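# Seat the matching relay in the rack's empty pocket

## Task

Locate the loose relay (small transparent box with a colored button on top) whose button color is the same as the two relays already sitting in the black rack. Place it into the rack's free pocket with the button facing up and fully pressed down. Neither relay already in the rack may be raised or removed from it. The relay must stay seated by itself once the gripper lets go; a result that only holds while the robot holds it does not count.

## Robot and tools

ROBOT. One six-joint arm with a two-finger parallel gripper. Joint ranges (rad): shoulder pan -3.142 to 3.142, shoulder lift -6.283 to 6.283, elbow 0.000 to 3.142, wrists 1-3 -6.283 to 6.283. Load limits (N m): pan and lift 656, elbow 385, each wrist 95.2; held weight counts toward them. Cameras: cam_head_left and cam_head_right (fixed, 896x504) and cam_wrist (fisheye on the hand, 504x504). Calibration lines for each are supplied; fixed cameras may be off by a couple of degrees and millimetres.

FRAMES. Scene frame: origin on the table surface under the arm's base, +z up, +y to the left when facing +x. The base may be slightly tilted. Gripper frame: fingers point along +z, close along y; a flat block juts about 9 cm toward gripper +x from the last joint's axis and rotates with the hand. end_effector_position is the spot between the pads when shut; fingertips extend about 19 mm past it when closed, 6 mm when fully open. Closing pushes the tips roughly 13 mm further out, so leave that gap above surfaces.

execute_actions(actions). actions is a list of actions run in sequence; an empty list just reports state and images. Each action is a list of 1 to 15 rows, one row per 1/30 s step; a short action repeats its final row until 15 steps pass. A row is 9 numbers, each in [-1, 1]: dx, dy, dz, rx, ry, rz, position, force_limit, speed. The first six are an offset, not a pose: they are expressed in the gripper's own axes and measured from the gripper pose measured when that action began (for the first action of a call, the last pose a result reported). Every row counts from that same start, not from the previous row. Scale: 1.0 = 0.6 m or 180 degrees; rx, ry, rz form a single rotation vector. Each step the command is clipped to within 100 mm and 16 degrees of the measured pose, so large offsets need several actions. position is absolute finger opening: +1 fully open (85 mm), about -0.8 pads touching, -1 close until blocked. force_limit: about 20 N at -1, 128 N at 0, 235 N at +1 (on a 40 mm object); thin items may get less. speed: gap rate about 20 mm/s at -1, 85 at 0, 150 at +1; faster closing adds a few newtons.

move(target, speed, stop_force, blocking). target is one 9-number row as above: an offset in gripper axes from the pose in the latest result that shows one, same scale, plus finger numbers that are sent at the start. speed is the path's top speed in m/s, 0.002 to 0.5 (default 0.25); rotation is capped at twice that in rad/s. The path runs a straight line over 0.5 to 10 s and does not avoid obstacles; the hand may lag or overshoot, especially near full reach. stop_force (N, 14 to 160) ends the path when the push opposing the motion rises that much over its pre-move value for two steps; the hand backs up two steps and holds. Use it only with slow, non-rotating moves, not before 0.2 s into the scene, and not when leaving a surface you press on. blocking=false returns after 0.5 s while motion continues; poll with wait(0) or brake with stop; no other motion is accepted until it ends. The move: line reports the ending (done, contact, held, off_target, moving, fault), limits (paced = clipped, held = steps blocked) and distance from target.

wait(seconds): 0 to 10, holds the last command; returns early if a running move ends. stop(): brakes a running move; fingers continue. zoom_image(camera, region): region [x0, y0, x1, y1] in pixels of that camera's latest image, at most 504x504. finished_scene(scene): ends the given scene irreversibly and reports success; the goal must already hold without the robot.

RESULTS. State: end_effector_position (m), end_effector_quat_wxyz, velocities (m/s, rad/s) in the scene frame; printed position can drift at long reach. Hand target shows where the controller is heading. pose unreachable means the clearance check (which includes the base mount) altered or blocked the command. Step readings list positions per step; HELD marks clipped steps. Wrist force and torque are in gripper axes, pointing from a contact back into the arm, with up to about 10 N offset, noise around 3.7 N, saturation near 200 N; no reading at the start is normal. object_status: 0 moving, 1 stopped while opening, 2 stopped while closing (a grip), 3 reached the commanded opening or pads met. Any new position resets it to 0 briefly. position_measured is in counts: 3 open, ~78 = 60 mm, ~130 = 40 mm, ~180 = 20 mm, 230 pads touching. Changing force_limit or speed needs a position change of at least 0.01 to apply; open first for a softer grip.

CAUTIONS. The arm is stiff: commanding even slightly past a hard contact can trigger a fault (joint torque at its limit, or 150 N external force), which halts the arm for 10 s and drops the rest of the call. Approach the rack slowly, preferably with stop_force, and press the relay down gently. Avoid lifting or bumping the two seated relays. Do not drop, slam or knock items off the table. Brief disturbances may tug a held part or nudge loose items, so confirm object_status 2 while carrying. Holding loads heats motors; MOTOR HOT appears at 70 °C and at 85 °C brakes lock until cool. Commands are smoothed about 0.17 s behind, and the robot keeps its last command while you compose the next reply.

Each tool is called after "Request:" as name(argument=value, ...), one argument or row to a line, values as JSON.

## Session

Request:
execute_actions(
  actions=[],
)

Scene clock: 0.00 s.
end_effector_position=(+0.5591, +0.0763, +0.1541) position_measured=3 object_status=3 end_effector_quat_wxyz=(-0.499, +0.664, -0.486, -0.270) end_effector_velocity=(-0.000, +0.000, -0.000) end_effector_angular_velocity=(+0.000, -0.001, -0.000)
Joint positions: [-0.736 -0.55   2.295 -1.089 -0.708  2.287]
Joint velocities: [ 0.     0.     0.     0.     0.    -0.001]
Wrist force (N, on the end effector, along its own x y z axes, offset not removed): no reading
Wrist torque (N m, same axes, about the end effector's origin, offset not removed): no reading
Hand target: +0.559, +0.076, +0.154; -0.499, +0.664, -0.486, -0.270
camera_calibration (this result's frames):
cam_wrist: T_world_to_cam=[[-0.918717, -0.0627646, -0.389897, 0.569273], [-0.394883, 0.158942, 0.904878, 0.104547], [0.00517681, 0.985291, -0.170807, 0.0943128], [0, 0, 0, 1]] pos_world=[0.563796, -0.0738124, 0.143465]

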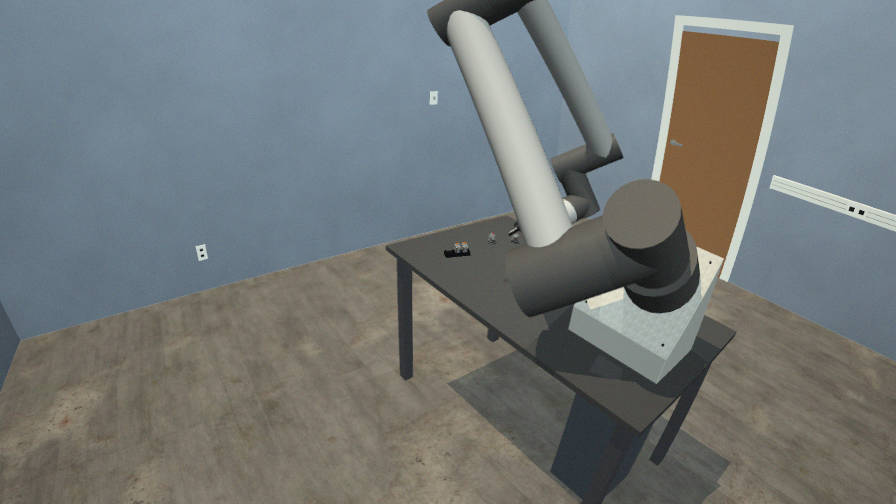

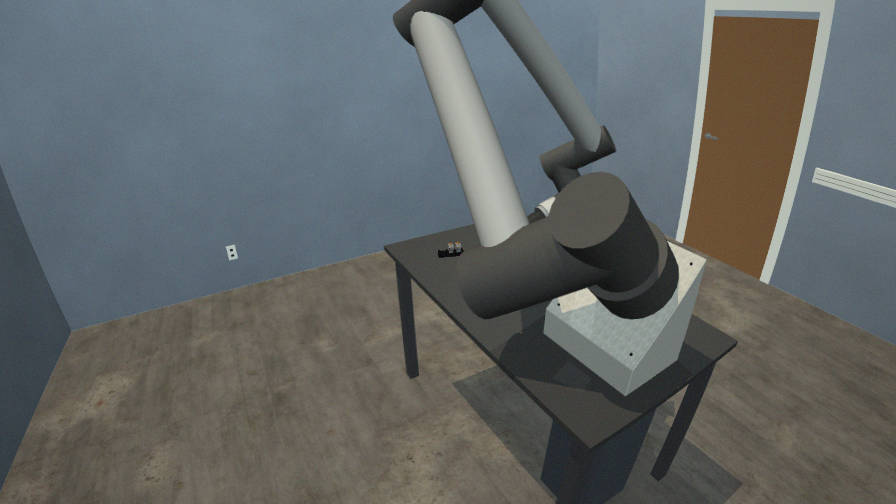

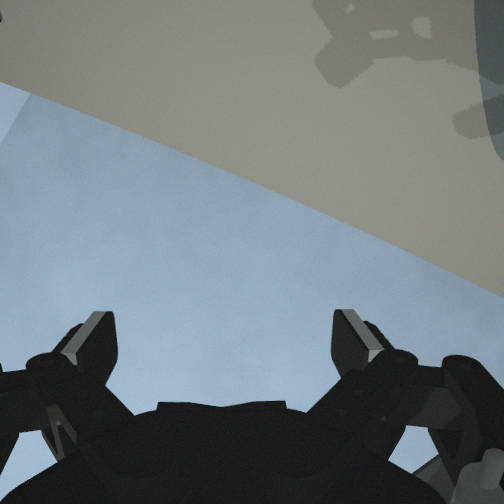

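Request:
move(
  target=[-0.075,-0.495,-0.182,-0.359,0.194,-0.35,1,0,0],
  speed=0.4,
)

Request:
zoom_image(
  camera="cam_wrist",
  region=[250,80,504,280],
)

Scene clock: 7.13 s.
end_effector_position=(+0.7998, +0.0003, +0.3501) position_measured=3 object_status=3 end_effector_quat_wxyz=(-0.000, +1.000, -0.001, -0.000) end_effector_velocity=(+0.002, -0.001, +0.001) end_effector_angular_velocity=(-0.010, -0.006, +0.008)
Joint positions: [-0.606 -1.157  2.217 -2.106 -0.963  2.369]
Joint velocities: [ 0.001 -0.003  0.003 -0.015 -0.003  0.001]
Wrist force (N, on the end effector, along its own x y z axes, offset not removed): [1.3 -5.6 1.1]
Wrist torque (N m, same axes, about the end effector's origin, offset not removed): [-0.55 0.12 -0.35]
Hand target: +0.800, +0.000, +0.350; +0.000, +1.000, -0.000, +0.000
Off the commanded pose: 0.000 m, 0 deg.
move: done
camera_calibration (this result's frames):
cam_wrist: T_world_to_cam=[[0.00102398, -0.999347, 0.036117, -0.0224217], [-0.974241, 0.00714768, 0.225396, 0.735639], [-0.225507, -0.0354174, -0.973598, 0.667331], [0, 0, 0, 1]] pos_world=[0.867201, -0.00403008, 0.484711]

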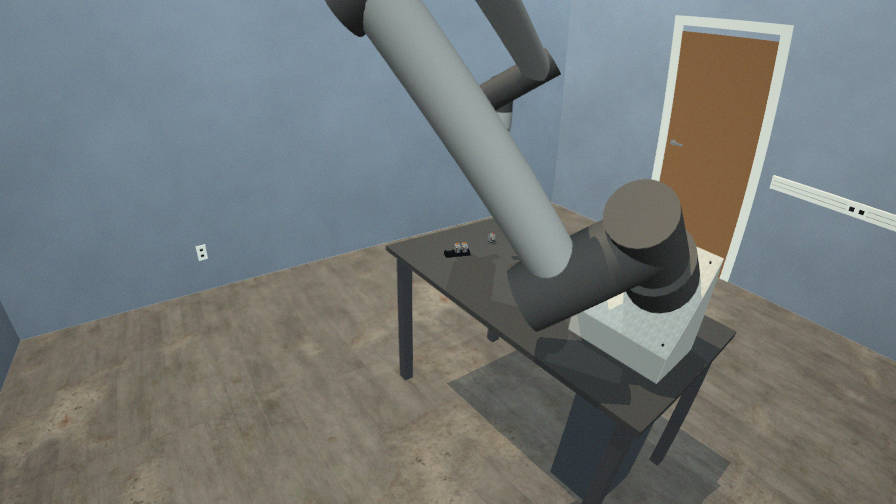

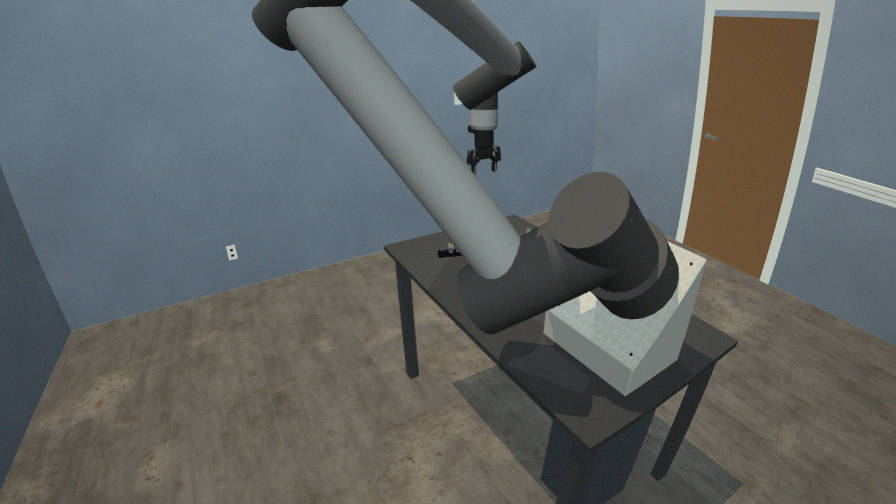

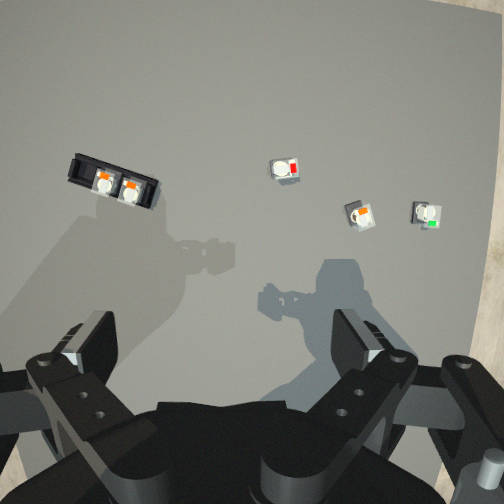

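Region (250, 80, 504, 280) of cam_wrist's 504x504 image, scaled by 1.984, with more detail than that image has; it fills the top 397 rows of this view, and the rest is white.

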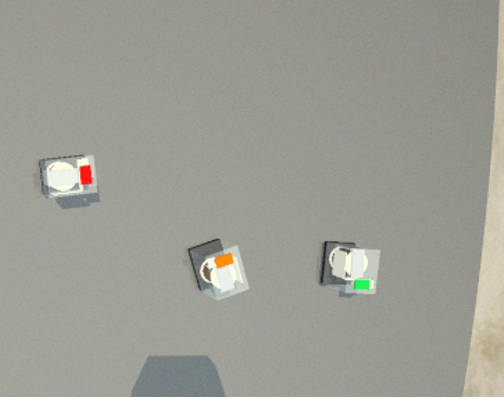

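Request:
move(
  target=[0.005,0.267,0.4,0,0,0.39,0.3,-0.8,0],
  speed=0.4,
)

Scene clock: 11.47 s.
end_effector_position=(+0.8027, -0.1595, +0.1103) position_measured=91 object_status=3 end_effector_quat_wxyz=(-0.000, +0.818, -0.575, -0.000) end_effector_velocity=(+0.001, -0.001, -0.002) end_effector_angular_velocity=(-0.004, -0.003, -0.011)
Joint positions: [-0.551 -0.758  2.254 -2.576 -0.936  3.652]
Joint velocities: [ 0.001  0.003  0.001 -0.01  -0.001  0.016]
Wrist force (N, on the end effector, along its own x y z axes, offset not removed): [6.6 -8.0 0.8]
Wrist torque (N m, same axes, about the end effector's origin, offset not removed): [-0.85 -1.18 -0.18]
Hand target: +0.803, -0.160, +0.110; -0.000, +0.818, -0.575, -0.000
Off the commanded pose: 0.000 m, 0 deg.
move: done
camera_calibration (this result's frames):
cam_wrist: T_world_to_cam=[[-0.939377, -0.340951, 0.0363766, 0.686342], [-0.324606, 0.918456, 0.225987, 0.417497], [-0.110461, 0.200479, -0.973451, 0.37406], [0, 0, 0, 1]] pos_world=[0.821575, -0.224435, 0.244813]

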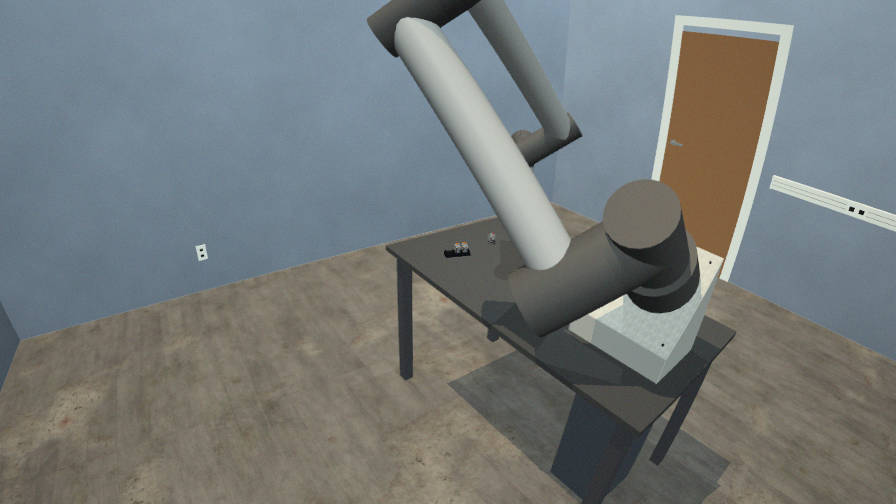

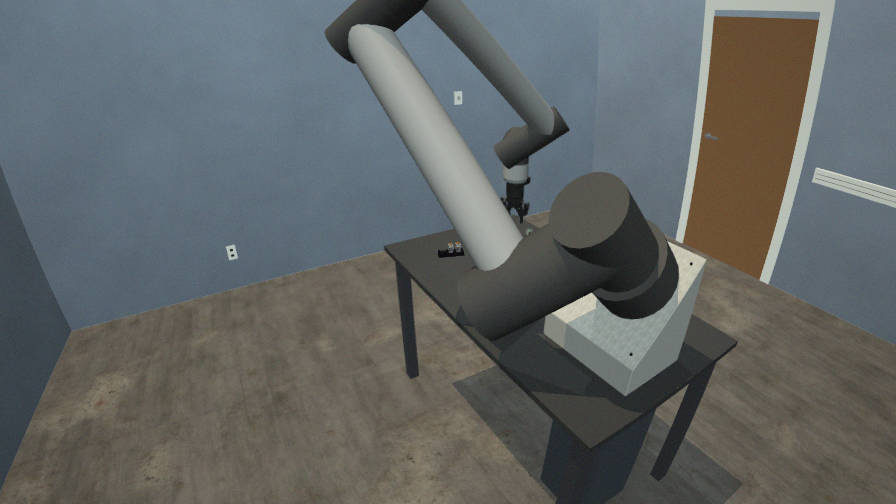

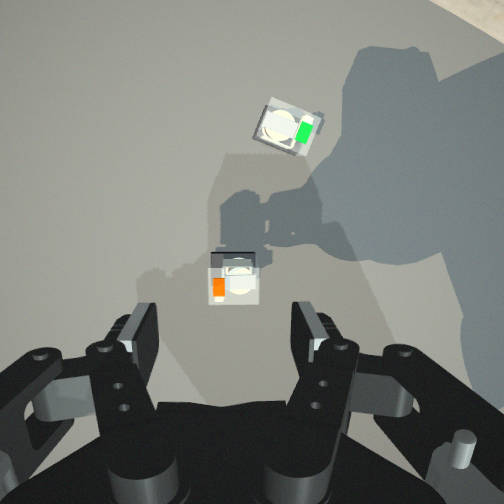

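Request:
move(
  target=[0.004,0.006,0.122,0,0,0,0.3,-0.8,0],
  speed=0.15,
)

Request:
move(
  target=[0,0,0,0,0,0,-1,-0.8,-0.5],
)

Request:
move(
  target=[0,0,-0.1,0,0,0,-1,-0.8,-0.5],
  speed=0.2,
)

Scene clock: 15.07 s.
end_effector_position=(+0.8000, -0.1629, +0.0373) position_measured=91 object_status=3 end_effector_quat_wxyz=(-0.000, +0.818, -0.575, -0.000) end_effector_velocity=(+0.000, -0.000, -0.003) end_effector_angular_velocity=(-0.000, -0.000, -0.001)
Joint positions: [-0.501 -0.67   2.262 -2.705 -0.913  3.707]
Joint velocities: [ 0.002  0.003  0.    -0.005  0.001  0.003]
Wrist force (N, on the end effector, along its own x y z axes, offset not removed): [4.1 -5.9 -0.8]
Wrist torque (N m, same axes, about the end effector's origin, offset not removed): [-0.54 -0.42 -0.25]
Hand target: +0.800, -0.163, +0.037; -0.000, +0.818, -0.575, -0.000
Off the commanded pose: 0.000 m, 0 deg.
move: done
camera_calibration (this result's frames):
cam_wrist: T_world_to_cam=[[-0.939392, -0.340901, 0.0364466, 0.685342], [-0.324537, 0.918465, 0.226049, 0.436124], [-0.110535, 0.20052, -0.973434, 0.303518], [0, 0, 0, 1]] pos_world=[0.818893, -0.227792, 0.171891]

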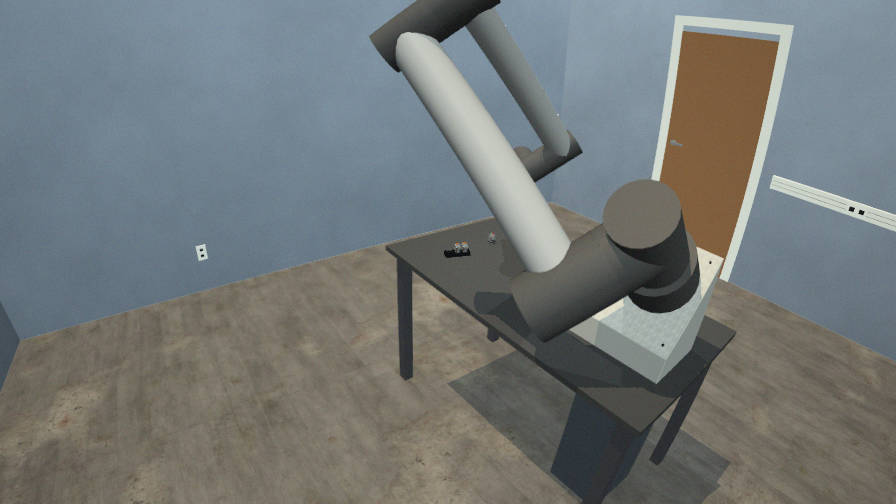

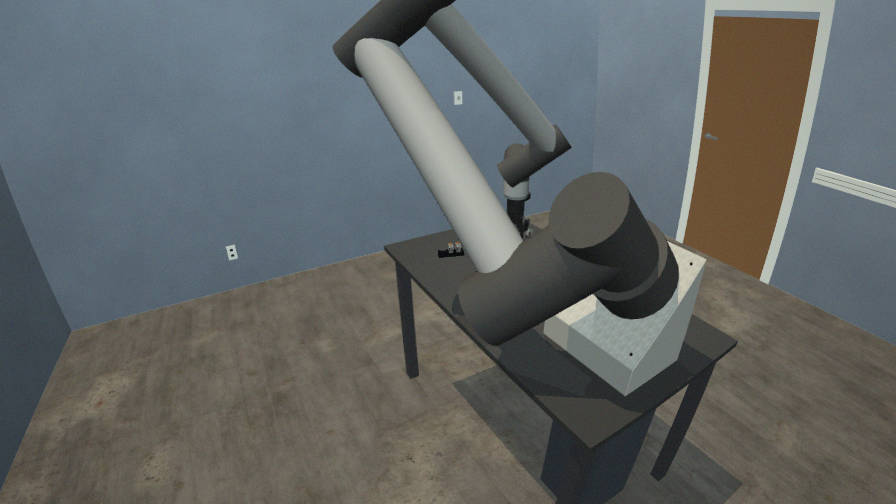

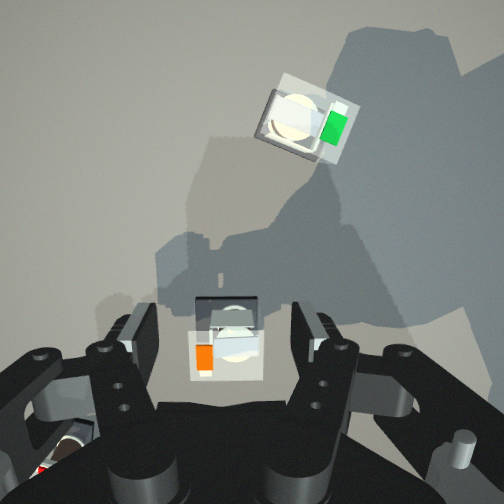

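Scene clock: 15.87 s.
end_effector_position=(+0.8000, -0.1629, +0.0373) position_measured=163 object_status=2 end_effector_quat_wxyz=(-0.000, +0.818, -0.575, -0.000) end_effector_velocity=(+0.000, +0.000, +0.001) end_effector_angular_velocity=(-0.001, -0.001, +0.001)
Joint positions: [-0.501 -0.67   2.262 -2.705 -0.913  3.707]
Joint velocities: [-0.    -0.001  0.    -0.    -0.    -0.   ]
Wrist force (N, on the end effector, along its own x y z axes, offset not removed): [-3.3 -5.8 -7.1]
Wrist torque (N m, same axes, about the end effector's origin, offset not removed): [-0.59 0.56 -0.26]
Hand target: +0.800, -0.163, +0.037; -0.000, +0.818, -0.575, -0.000
Off the commanded pose: 0.000 m, 0 deg.
move: done
camera_calibration (this result's frames):
cam_wrist: T_world_to_cam=[[-0.939384, -0.340927, 0.0364115, 0.685326], [-0.32457, 0.918456, 0.226038, 0.436191], [-0.110505, 0.200519, -0.973438, 0.303447], [0, 0, 0, 1]] pos_world=[0.818891, -0.227823, 0.171837]

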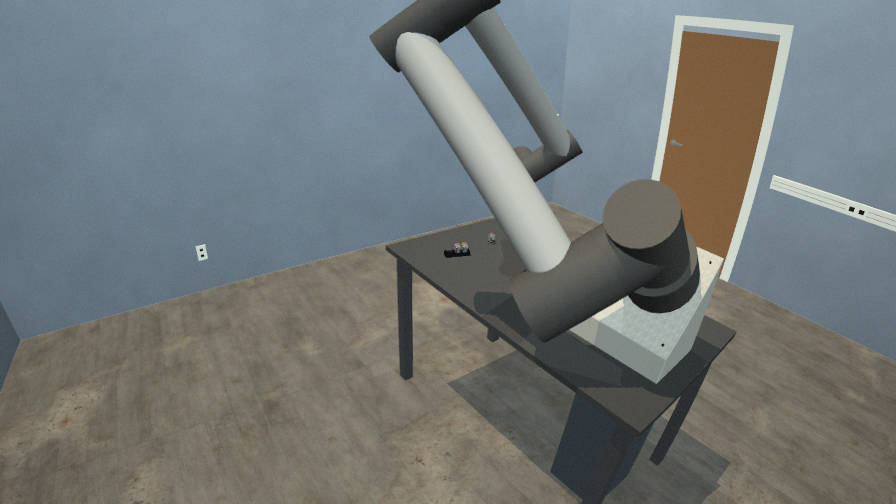

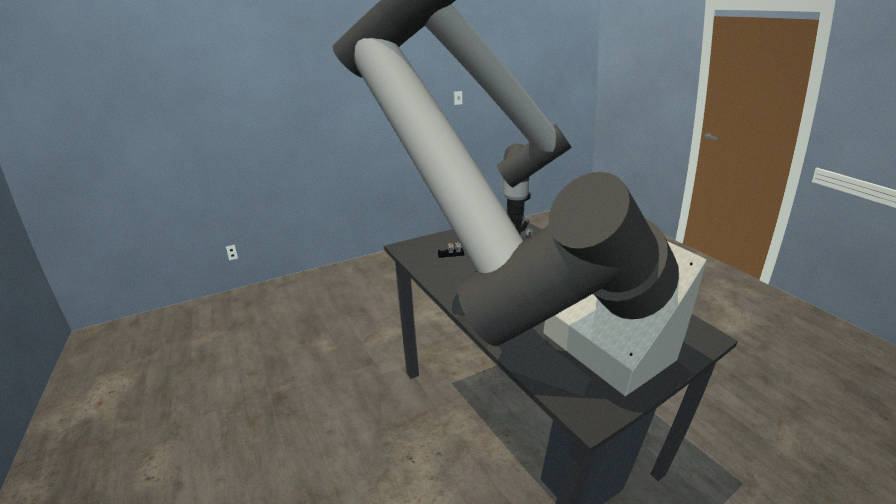

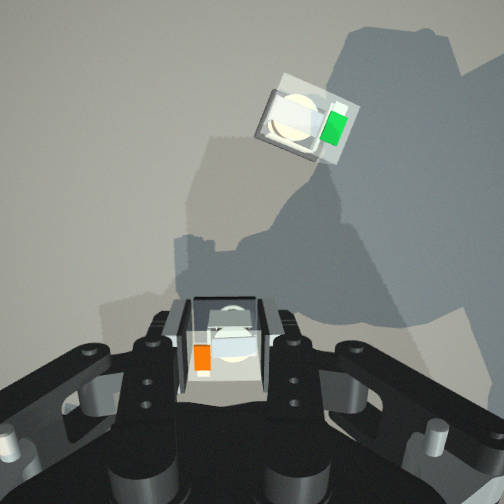

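Scene clock: 16.87 s.
end_effector_position=(+0.8000, -0.1630, +0.0970) position_measured=163 object_status=2 end_effector_quat_wxyz=(-0.000, +0.818, -0.575, -0.000) end_effector_velocity=(+0.000, +0.000, +0.003) end_effector_angular_velocity=(-0.000, +0.000, +0.000)
Joint positions: [-0.546 -0.74   2.258 -2.601 -0.933  3.658]
Joint velocities: [-0.002 -0.003 -0.001  0.005 -0.001 -0.002]
Wrist force (N, on the end effector, along its own x y z axes, offset not removed): [-0.9 -6.3 0.8]
Wrist torque (N m, same axes, about the end effector's origin, offset not removed): [-0.75 0.36 -0.29]
Hand target: +0.800, -0.163, +0.097; -0.000, +0.818, -0.575, -0.000
Off the commanded pose: 0.000 m, 0 deg.
move: done
camera_calibration (this result's frames):
cam_wrist: T_world_to_cam=[[-0.939391, -0.340912, 0.0363918, 0.683147], [-0.324557, 0.918456, 0.226057, 0.422735], [-0.11049, 0.200545, -0.973434, 0.361576], [0, 0, 0, 1]] pos_world=[0.818894, -0.227882, 0.231547]

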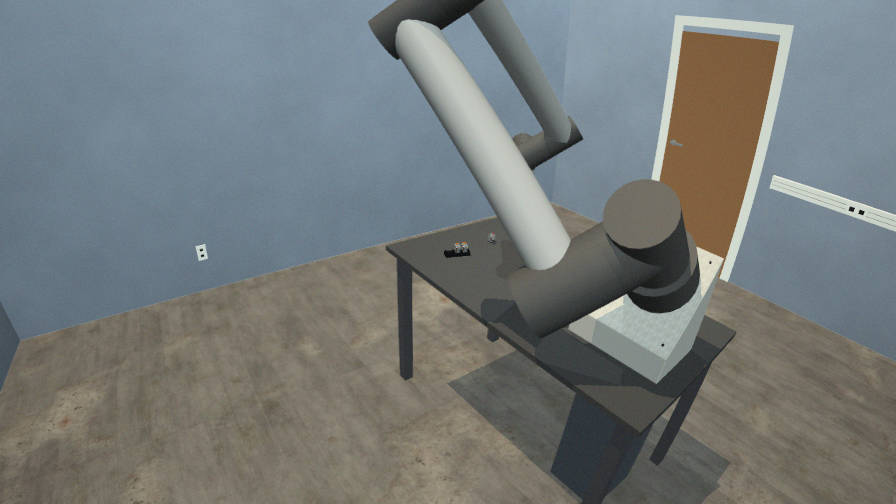

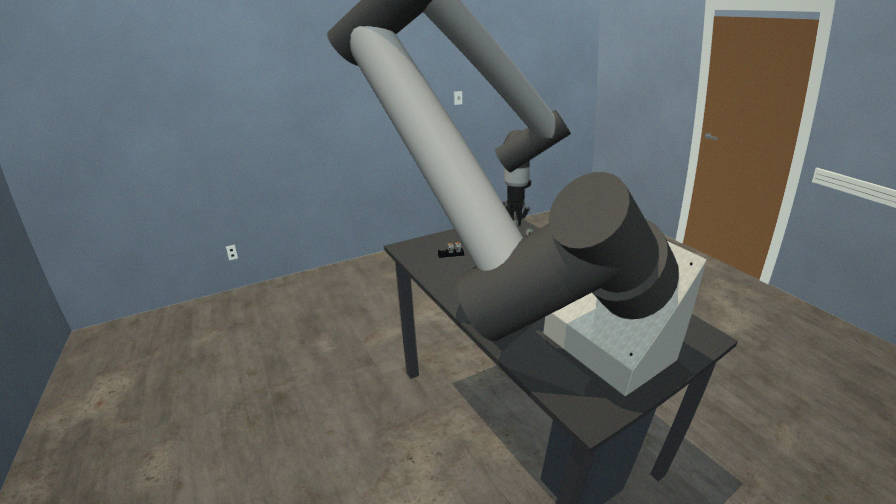

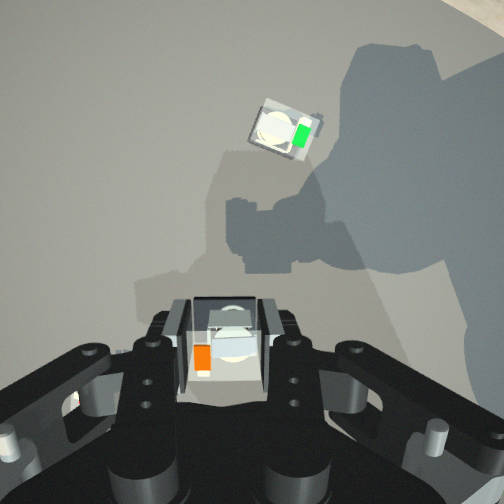

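Request:
move(
  target=[-0.492,-0.282,-0.007,0,0,0.22,-1,-0.8,-0.5],
  speed=0.4,
)

Scene clock: 20.90 s.
end_effector_position=(+0.8590, +0.1717, +0.1015) position_measured=163 object_status=2 end_effector_quat_wxyz=(+0.000, -0.575, +0.818, +0.000) end_effector_velocity=(+0.000, +0.002, -0.001) end_effector_angular_velocity=(-0.002, -0.000, -0.008)
Joint positions: [-0.255 -1.039  2.262 -2.532 -0.825  4.7  ]
Joint velocities: [ 0.003 -0.001 -0.    -0.003 -0.001  0.013]
Wrist force (N, on the end effector, along its own x y z axes, offset not removed): [1.5 -8.3 2.3]
Wrist torque (N m, same axes, about the end effector's origin, offset not removed): [-1.09 -0.04 -0.45]
Hand target: +0.859, +0.172, +0.102; +0.000, -0.575, +0.818, +0.000
Off the commanded pose: 0.000 m, 0 deg.
move: done
camera_calibration (this result's frames):
cam_wrist: T_world_to_cam=[[-0.941361, 0.335369, 0.0369652, 0.738095], [0.33478, 0.914798, 0.225982, -0.432225], [0.0419716, 0.225105, -0.97343, 0.170222], [0, 0, 0, 1]] pos_world=[0.832369, 0.109546, 0.23609]

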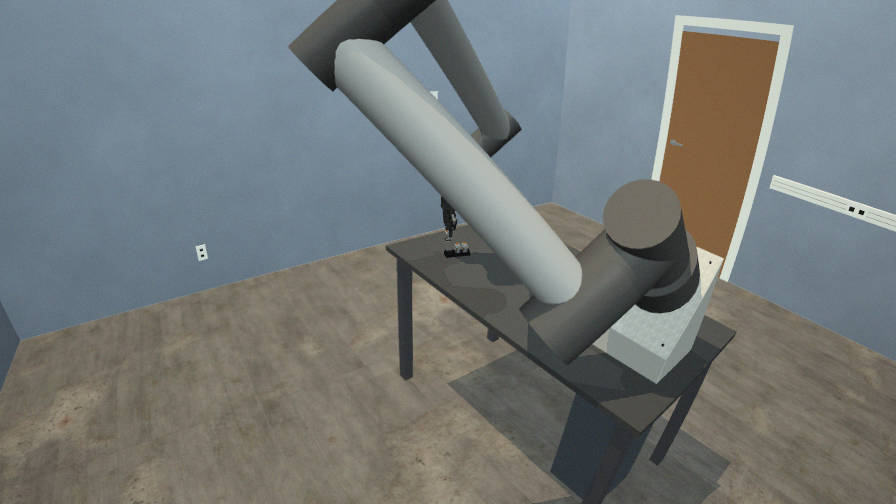

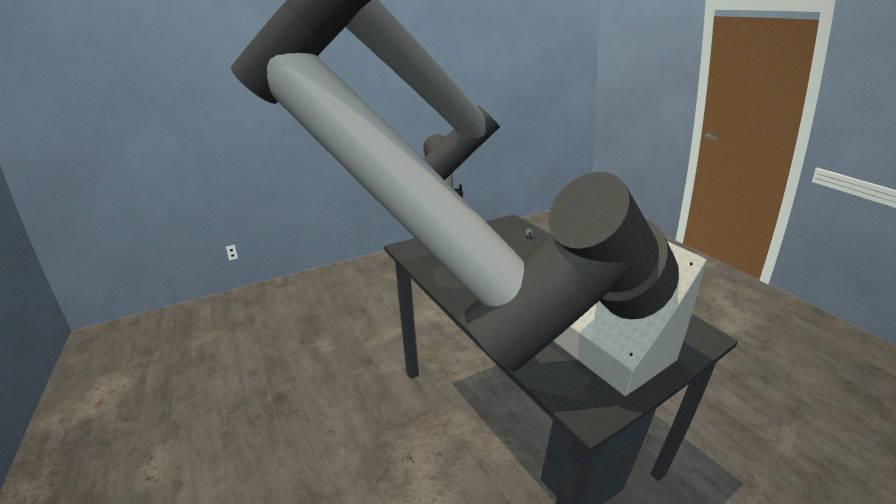

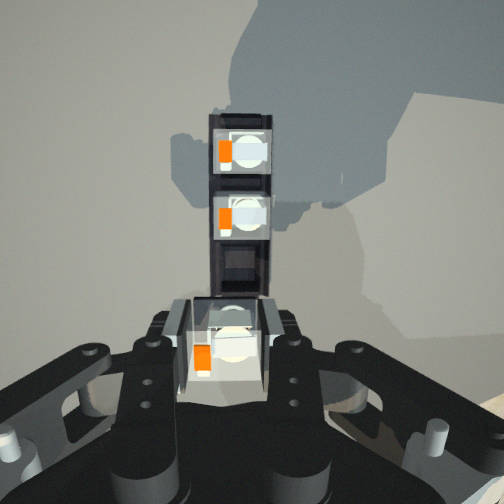

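Request:
move(
  target=[0.0155,0.0125,0.07,0,0,0.004,-1,-0.8,-0.5],
  speed=0.08,
)

Request:
zoom_image(
  camera="cam_wrist",
  region=[100,100,380,380],
)

Scene clock: 23.73 s.
end_effector_position=(+0.8489, +0.1656, +0.0598) position_measured=163 object_status=2 end_effector_quat_wxyz=(+0.000, -0.570, +0.821, +0.000) end_effector_velocity=(-0.000, -0.000, -0.003) end_effector_angular_velocity=(-0.000, -0.000, -0.000)
Joint positions: [-0.229 -0.991  2.282 -2.624 -0.819  4.747]
Joint velocities: [ 0.002  0.003  0.001 -0.006  0.     0.003]
Wrist force (N, on the end effector, along its own x y z axes, offset not removed): [1.5 -4.7 1.8]
Wrist torque (N m, same axes, about the end effector's origin, offset not removed): [-0.34 0.06 -0.22]
Hand target: +0.849, +0.165, +0.060; +0.000, -0.570, +0.821, +0.000
Off the commanded pose: 0.000 m, 0 deg.
move: done
camera_calibration (this result's frames):
cam_wrist: T_world_to_cam=[[-0.937112, 0.347064, 0.0369874, 0.726587], [0.34615, 0.910562, 0.22596, -0.422765], [0.0447433, 0.224553, -0.973434, 0.129184], [0, 0, 0, 1]] pos_world=[0.821453, 0.103772, 0.194406]

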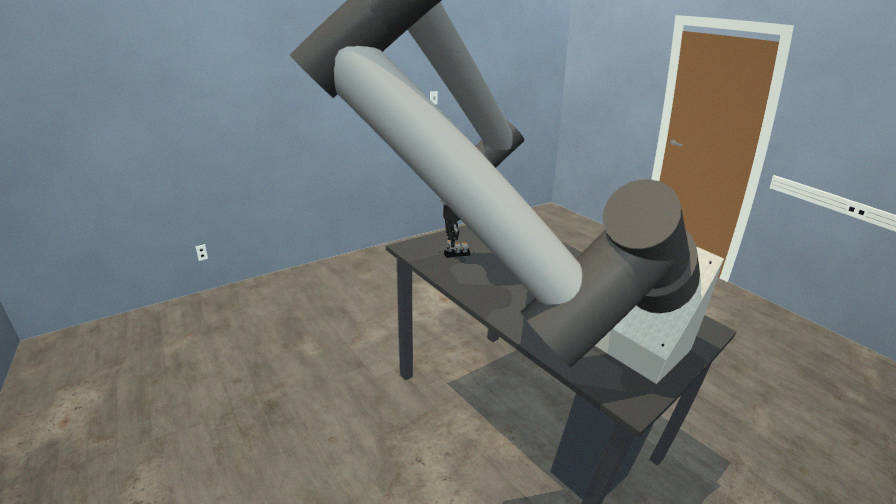

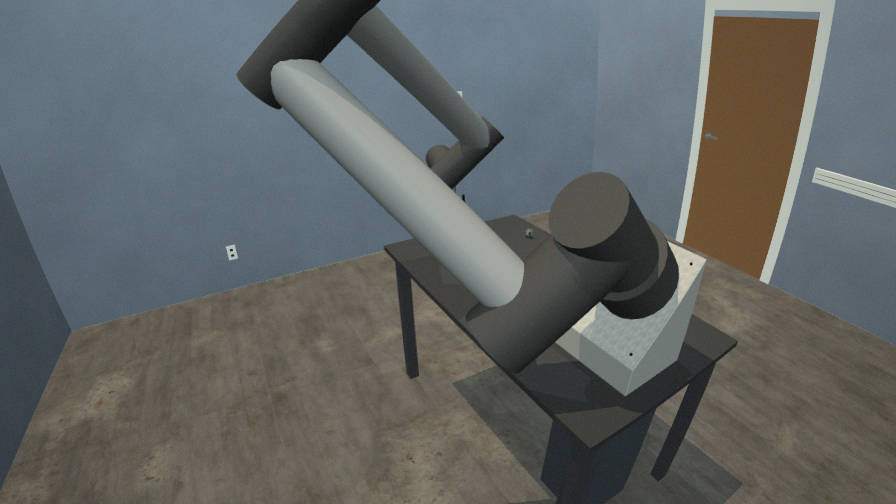

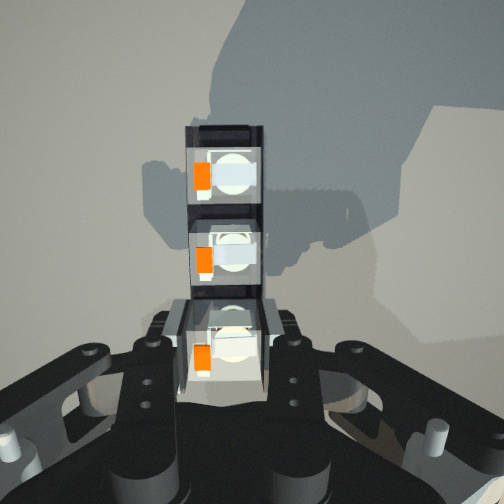

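Region (100, 100, 380, 380) of cam_wrist's 504x504 image, scaled by 1.800, with more detail than that image has.

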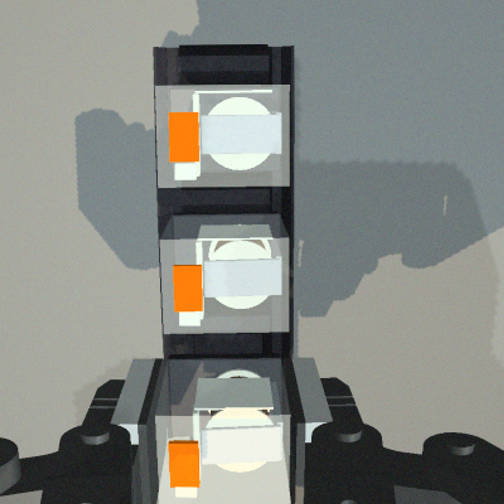

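Request:
move(
  target=[-0.0015,0.0015,0.04,0,0,0,-1,-0.8,-0.5],
  speed=0.008,
  stop_force=20,
)

Scene clock: 28.17 s.
end_effector_position=(+0.8486, +0.1665, +0.0412) position_measured=163 object_status=2 end_effector_quat_wxyz=(+0.000, -0.570, +0.821, +0.000) end_effector_velocity=(-0.001, -0.000, +0.001) end_effector_angular_velocity=(+0.001, +0.002, -0.000)
Joint positions: [-0.213 -0.969  2.284 -2.662 -0.815  4.768]
Joint velocities: [-0.002 -0.002  0.     0.005 -0.    -0.004]
Wrist force (N, on the end effector, along its own x y z axes, offset not removed): [11.0 4.4 -49.1]
Wrist torque (N m, same axes, about the end effector's origin, offset not removed): [-1.21 -0.54 -0.44]
Hand target: +0.848, +0.166, +0.042; +0.000, -0.570, +0.821, +0.000
Off the commanded pose: 0.005 m, 0 deg.
move: contact
camera_calibration (this result's frames):
cam_wrist: T_world_to_cam=[[-0.937165, 0.346946, 0.0367343, 0.726739], [0.345976, 0.910614, 0.226016, -0.419155], [0.0449645, 0.224523, -0.973431, 0.110699], [0, 0, 0, 1]] pos_world=[0.821115, 0.104695, 0.175798]

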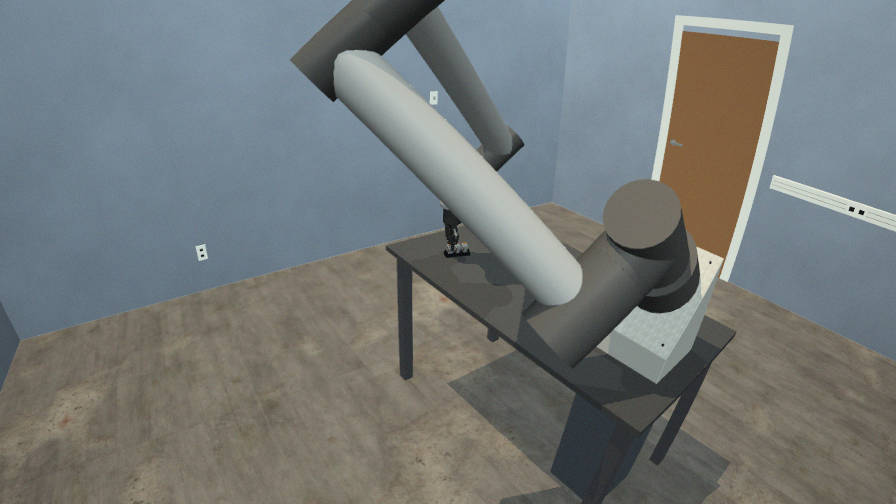

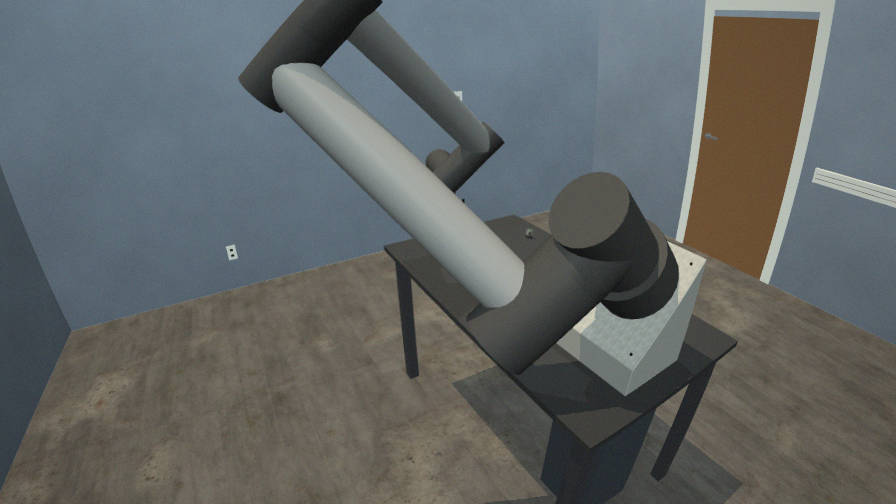

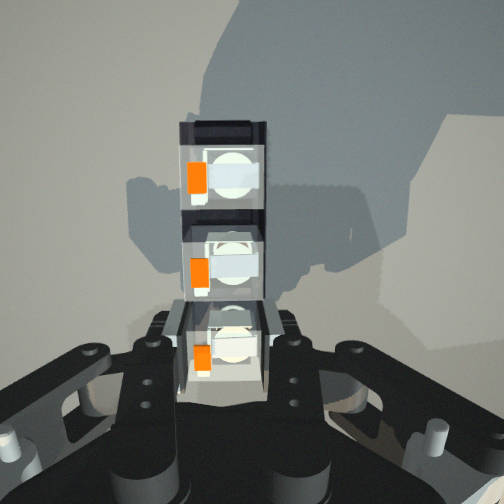

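Request:
move(
  target=[0,0,0,0,0,0,0.3,-0.8,0],
)

Request:
move(
  target=[0,0,-0.08,0,0,0,0.3,-0.8,0],
)

Request:
finished_scene(
  scene=2,
)

Scene clock: 30.33 s.
end_effector_position=(+0.8485, +0.1665, +0.0413) position_measured=91 object_status=0 end_effector_quat_wxyz=(+0.000, -0.570, +0.821, +0.000) end_effector_velocity=(+0.000, +0.000, -0.000) end_effector_angular_velocity=(+0.000, -0.000, +0.000)
Joint positions: [-0.213 -0.969  2.284 -2.662 -0.815  4.768]
Joint velocities: [ 0.     0.    -0.    -0.001  0.     0.   ]
Wrist force (N, on the end effector, along its own x y z axes, offset not removed): [-0.3 -9.3 -1.8]
Wrist torque (N m, same axes, about the end effector's origin, offset not removed): [-1.15 0.19 -0.26]
Hand target: +0.849, +0.166, +0.041; +0.000, -0.570, +0.821, +0.000
Off the commanded pose: 0.000 m, 0 deg.
move: done
camera_calibration (this result's frames):
cam_wrist: T_world_to_cam=[[-0.93716, 0.346961, 0.0367449, 0.72669], [0.345993, 0.910611, 0.226001, -0.419195], [0.044953, 0.224512, -0.973434, 0.110759], [0, 0, 0, 1]] pos_world=[0.821084, 0.104724, 0.175853]

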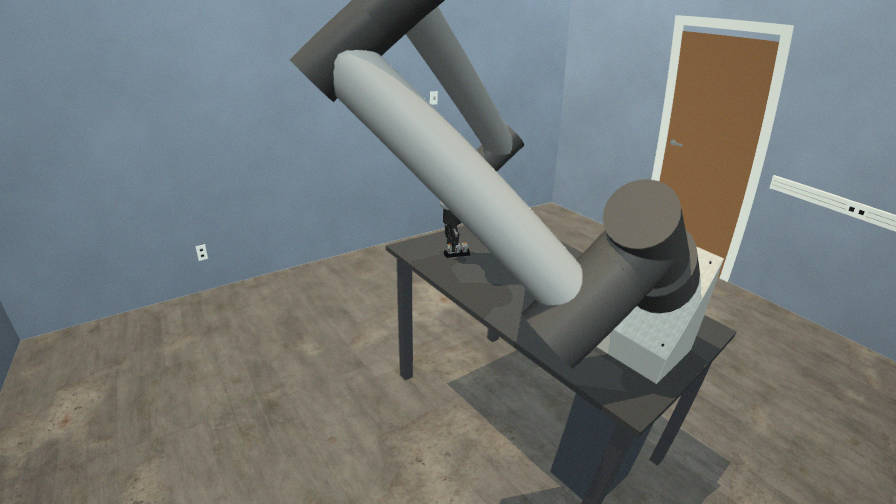

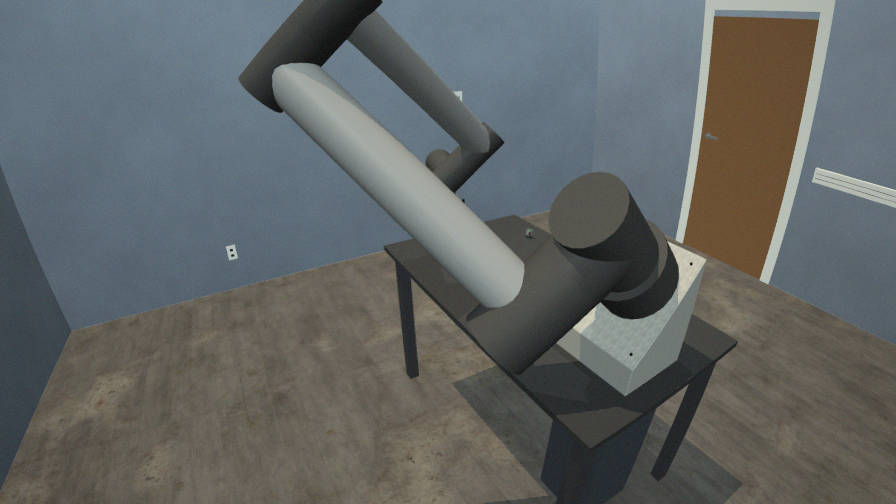

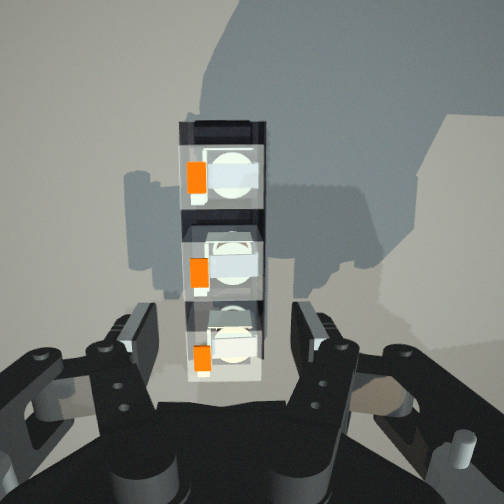

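Scene clock: 31.30 s.
end_effector_position=(+0.8485, +0.1664, +0.0890) position_measured=91 object_status=3 end_effector_quat_wxyz=(+0.000, -0.570, +0.821, +0.000) end_effector_velocity=(-0.000, -0.000, +0.002) end_effector_angular_velocity=(+0.000, +0.001, -0.001)
Joint positions: [-0.252 -1.026  2.28  -2.565 -0.825  4.716]
Joint velocities: [-0.002 -0.002 -0.     0.005 -0.001 -0.002]
Wrist force (N, on the end effector, along its own x y z axes, offset not removed): [0.3 -7.4 2.1]
Wrist torque (N m, same axes, about the end effector's origin, offset not removed): [-0.82 0.21 -0.30]
Hand target: +0.849, +0.166, +0.089; +0.000, -0.570, +0.821, +0.000
Off the commanded pose: 0.000 m, 0 deg.
move: done
camera_calibration (this result's frames):
cam_wrist: T_world_to_cam=[[-0.937148, 0.346993, 0.0367433, 0.72494], [0.346023, 0.910593, 0.226025, -0.429948], [0.0449711, 0.224533, -0.973428, 0.1572], [0, 0, 0, 1]] pos_world=[0.821078, 0.104662, 0.223565]

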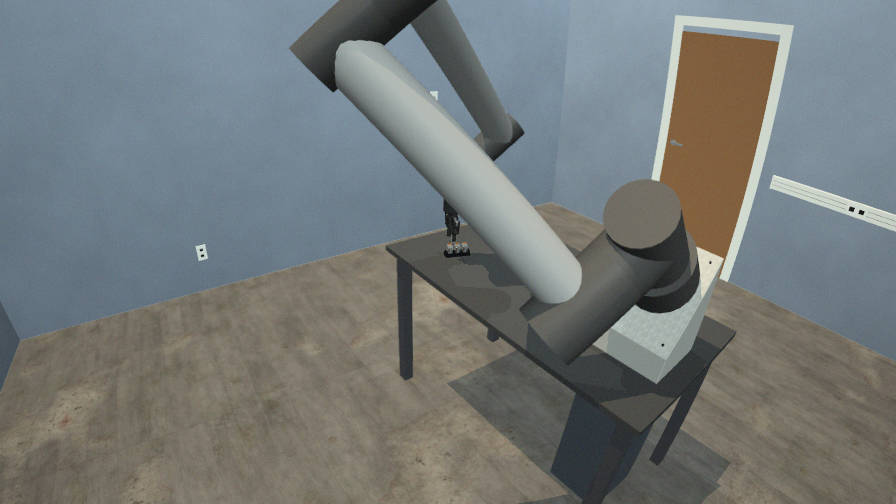

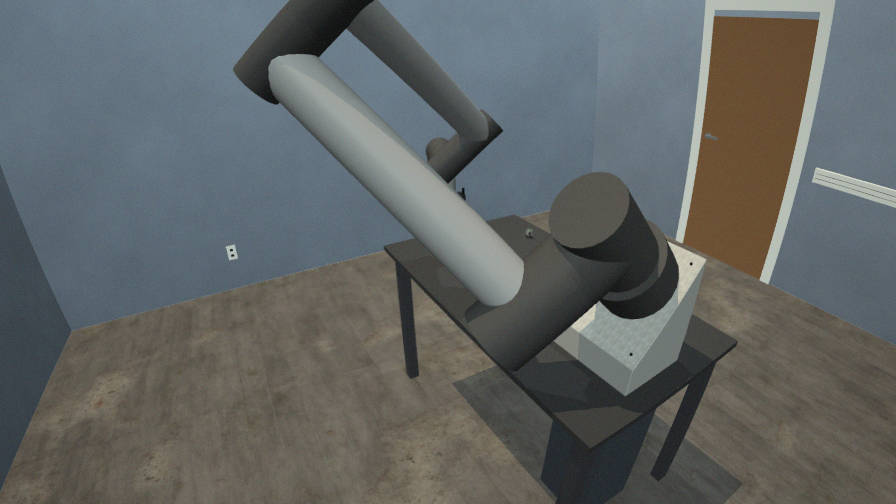

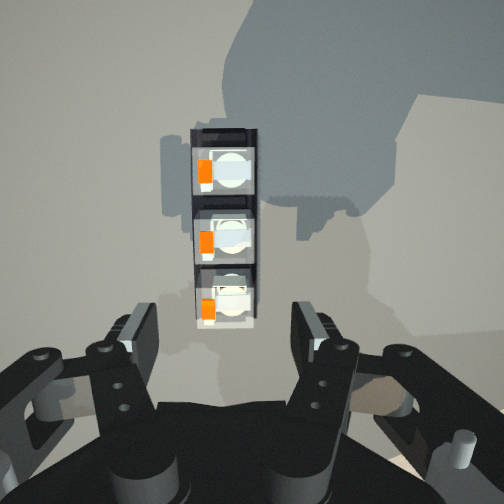

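The scene is finished: the task was done.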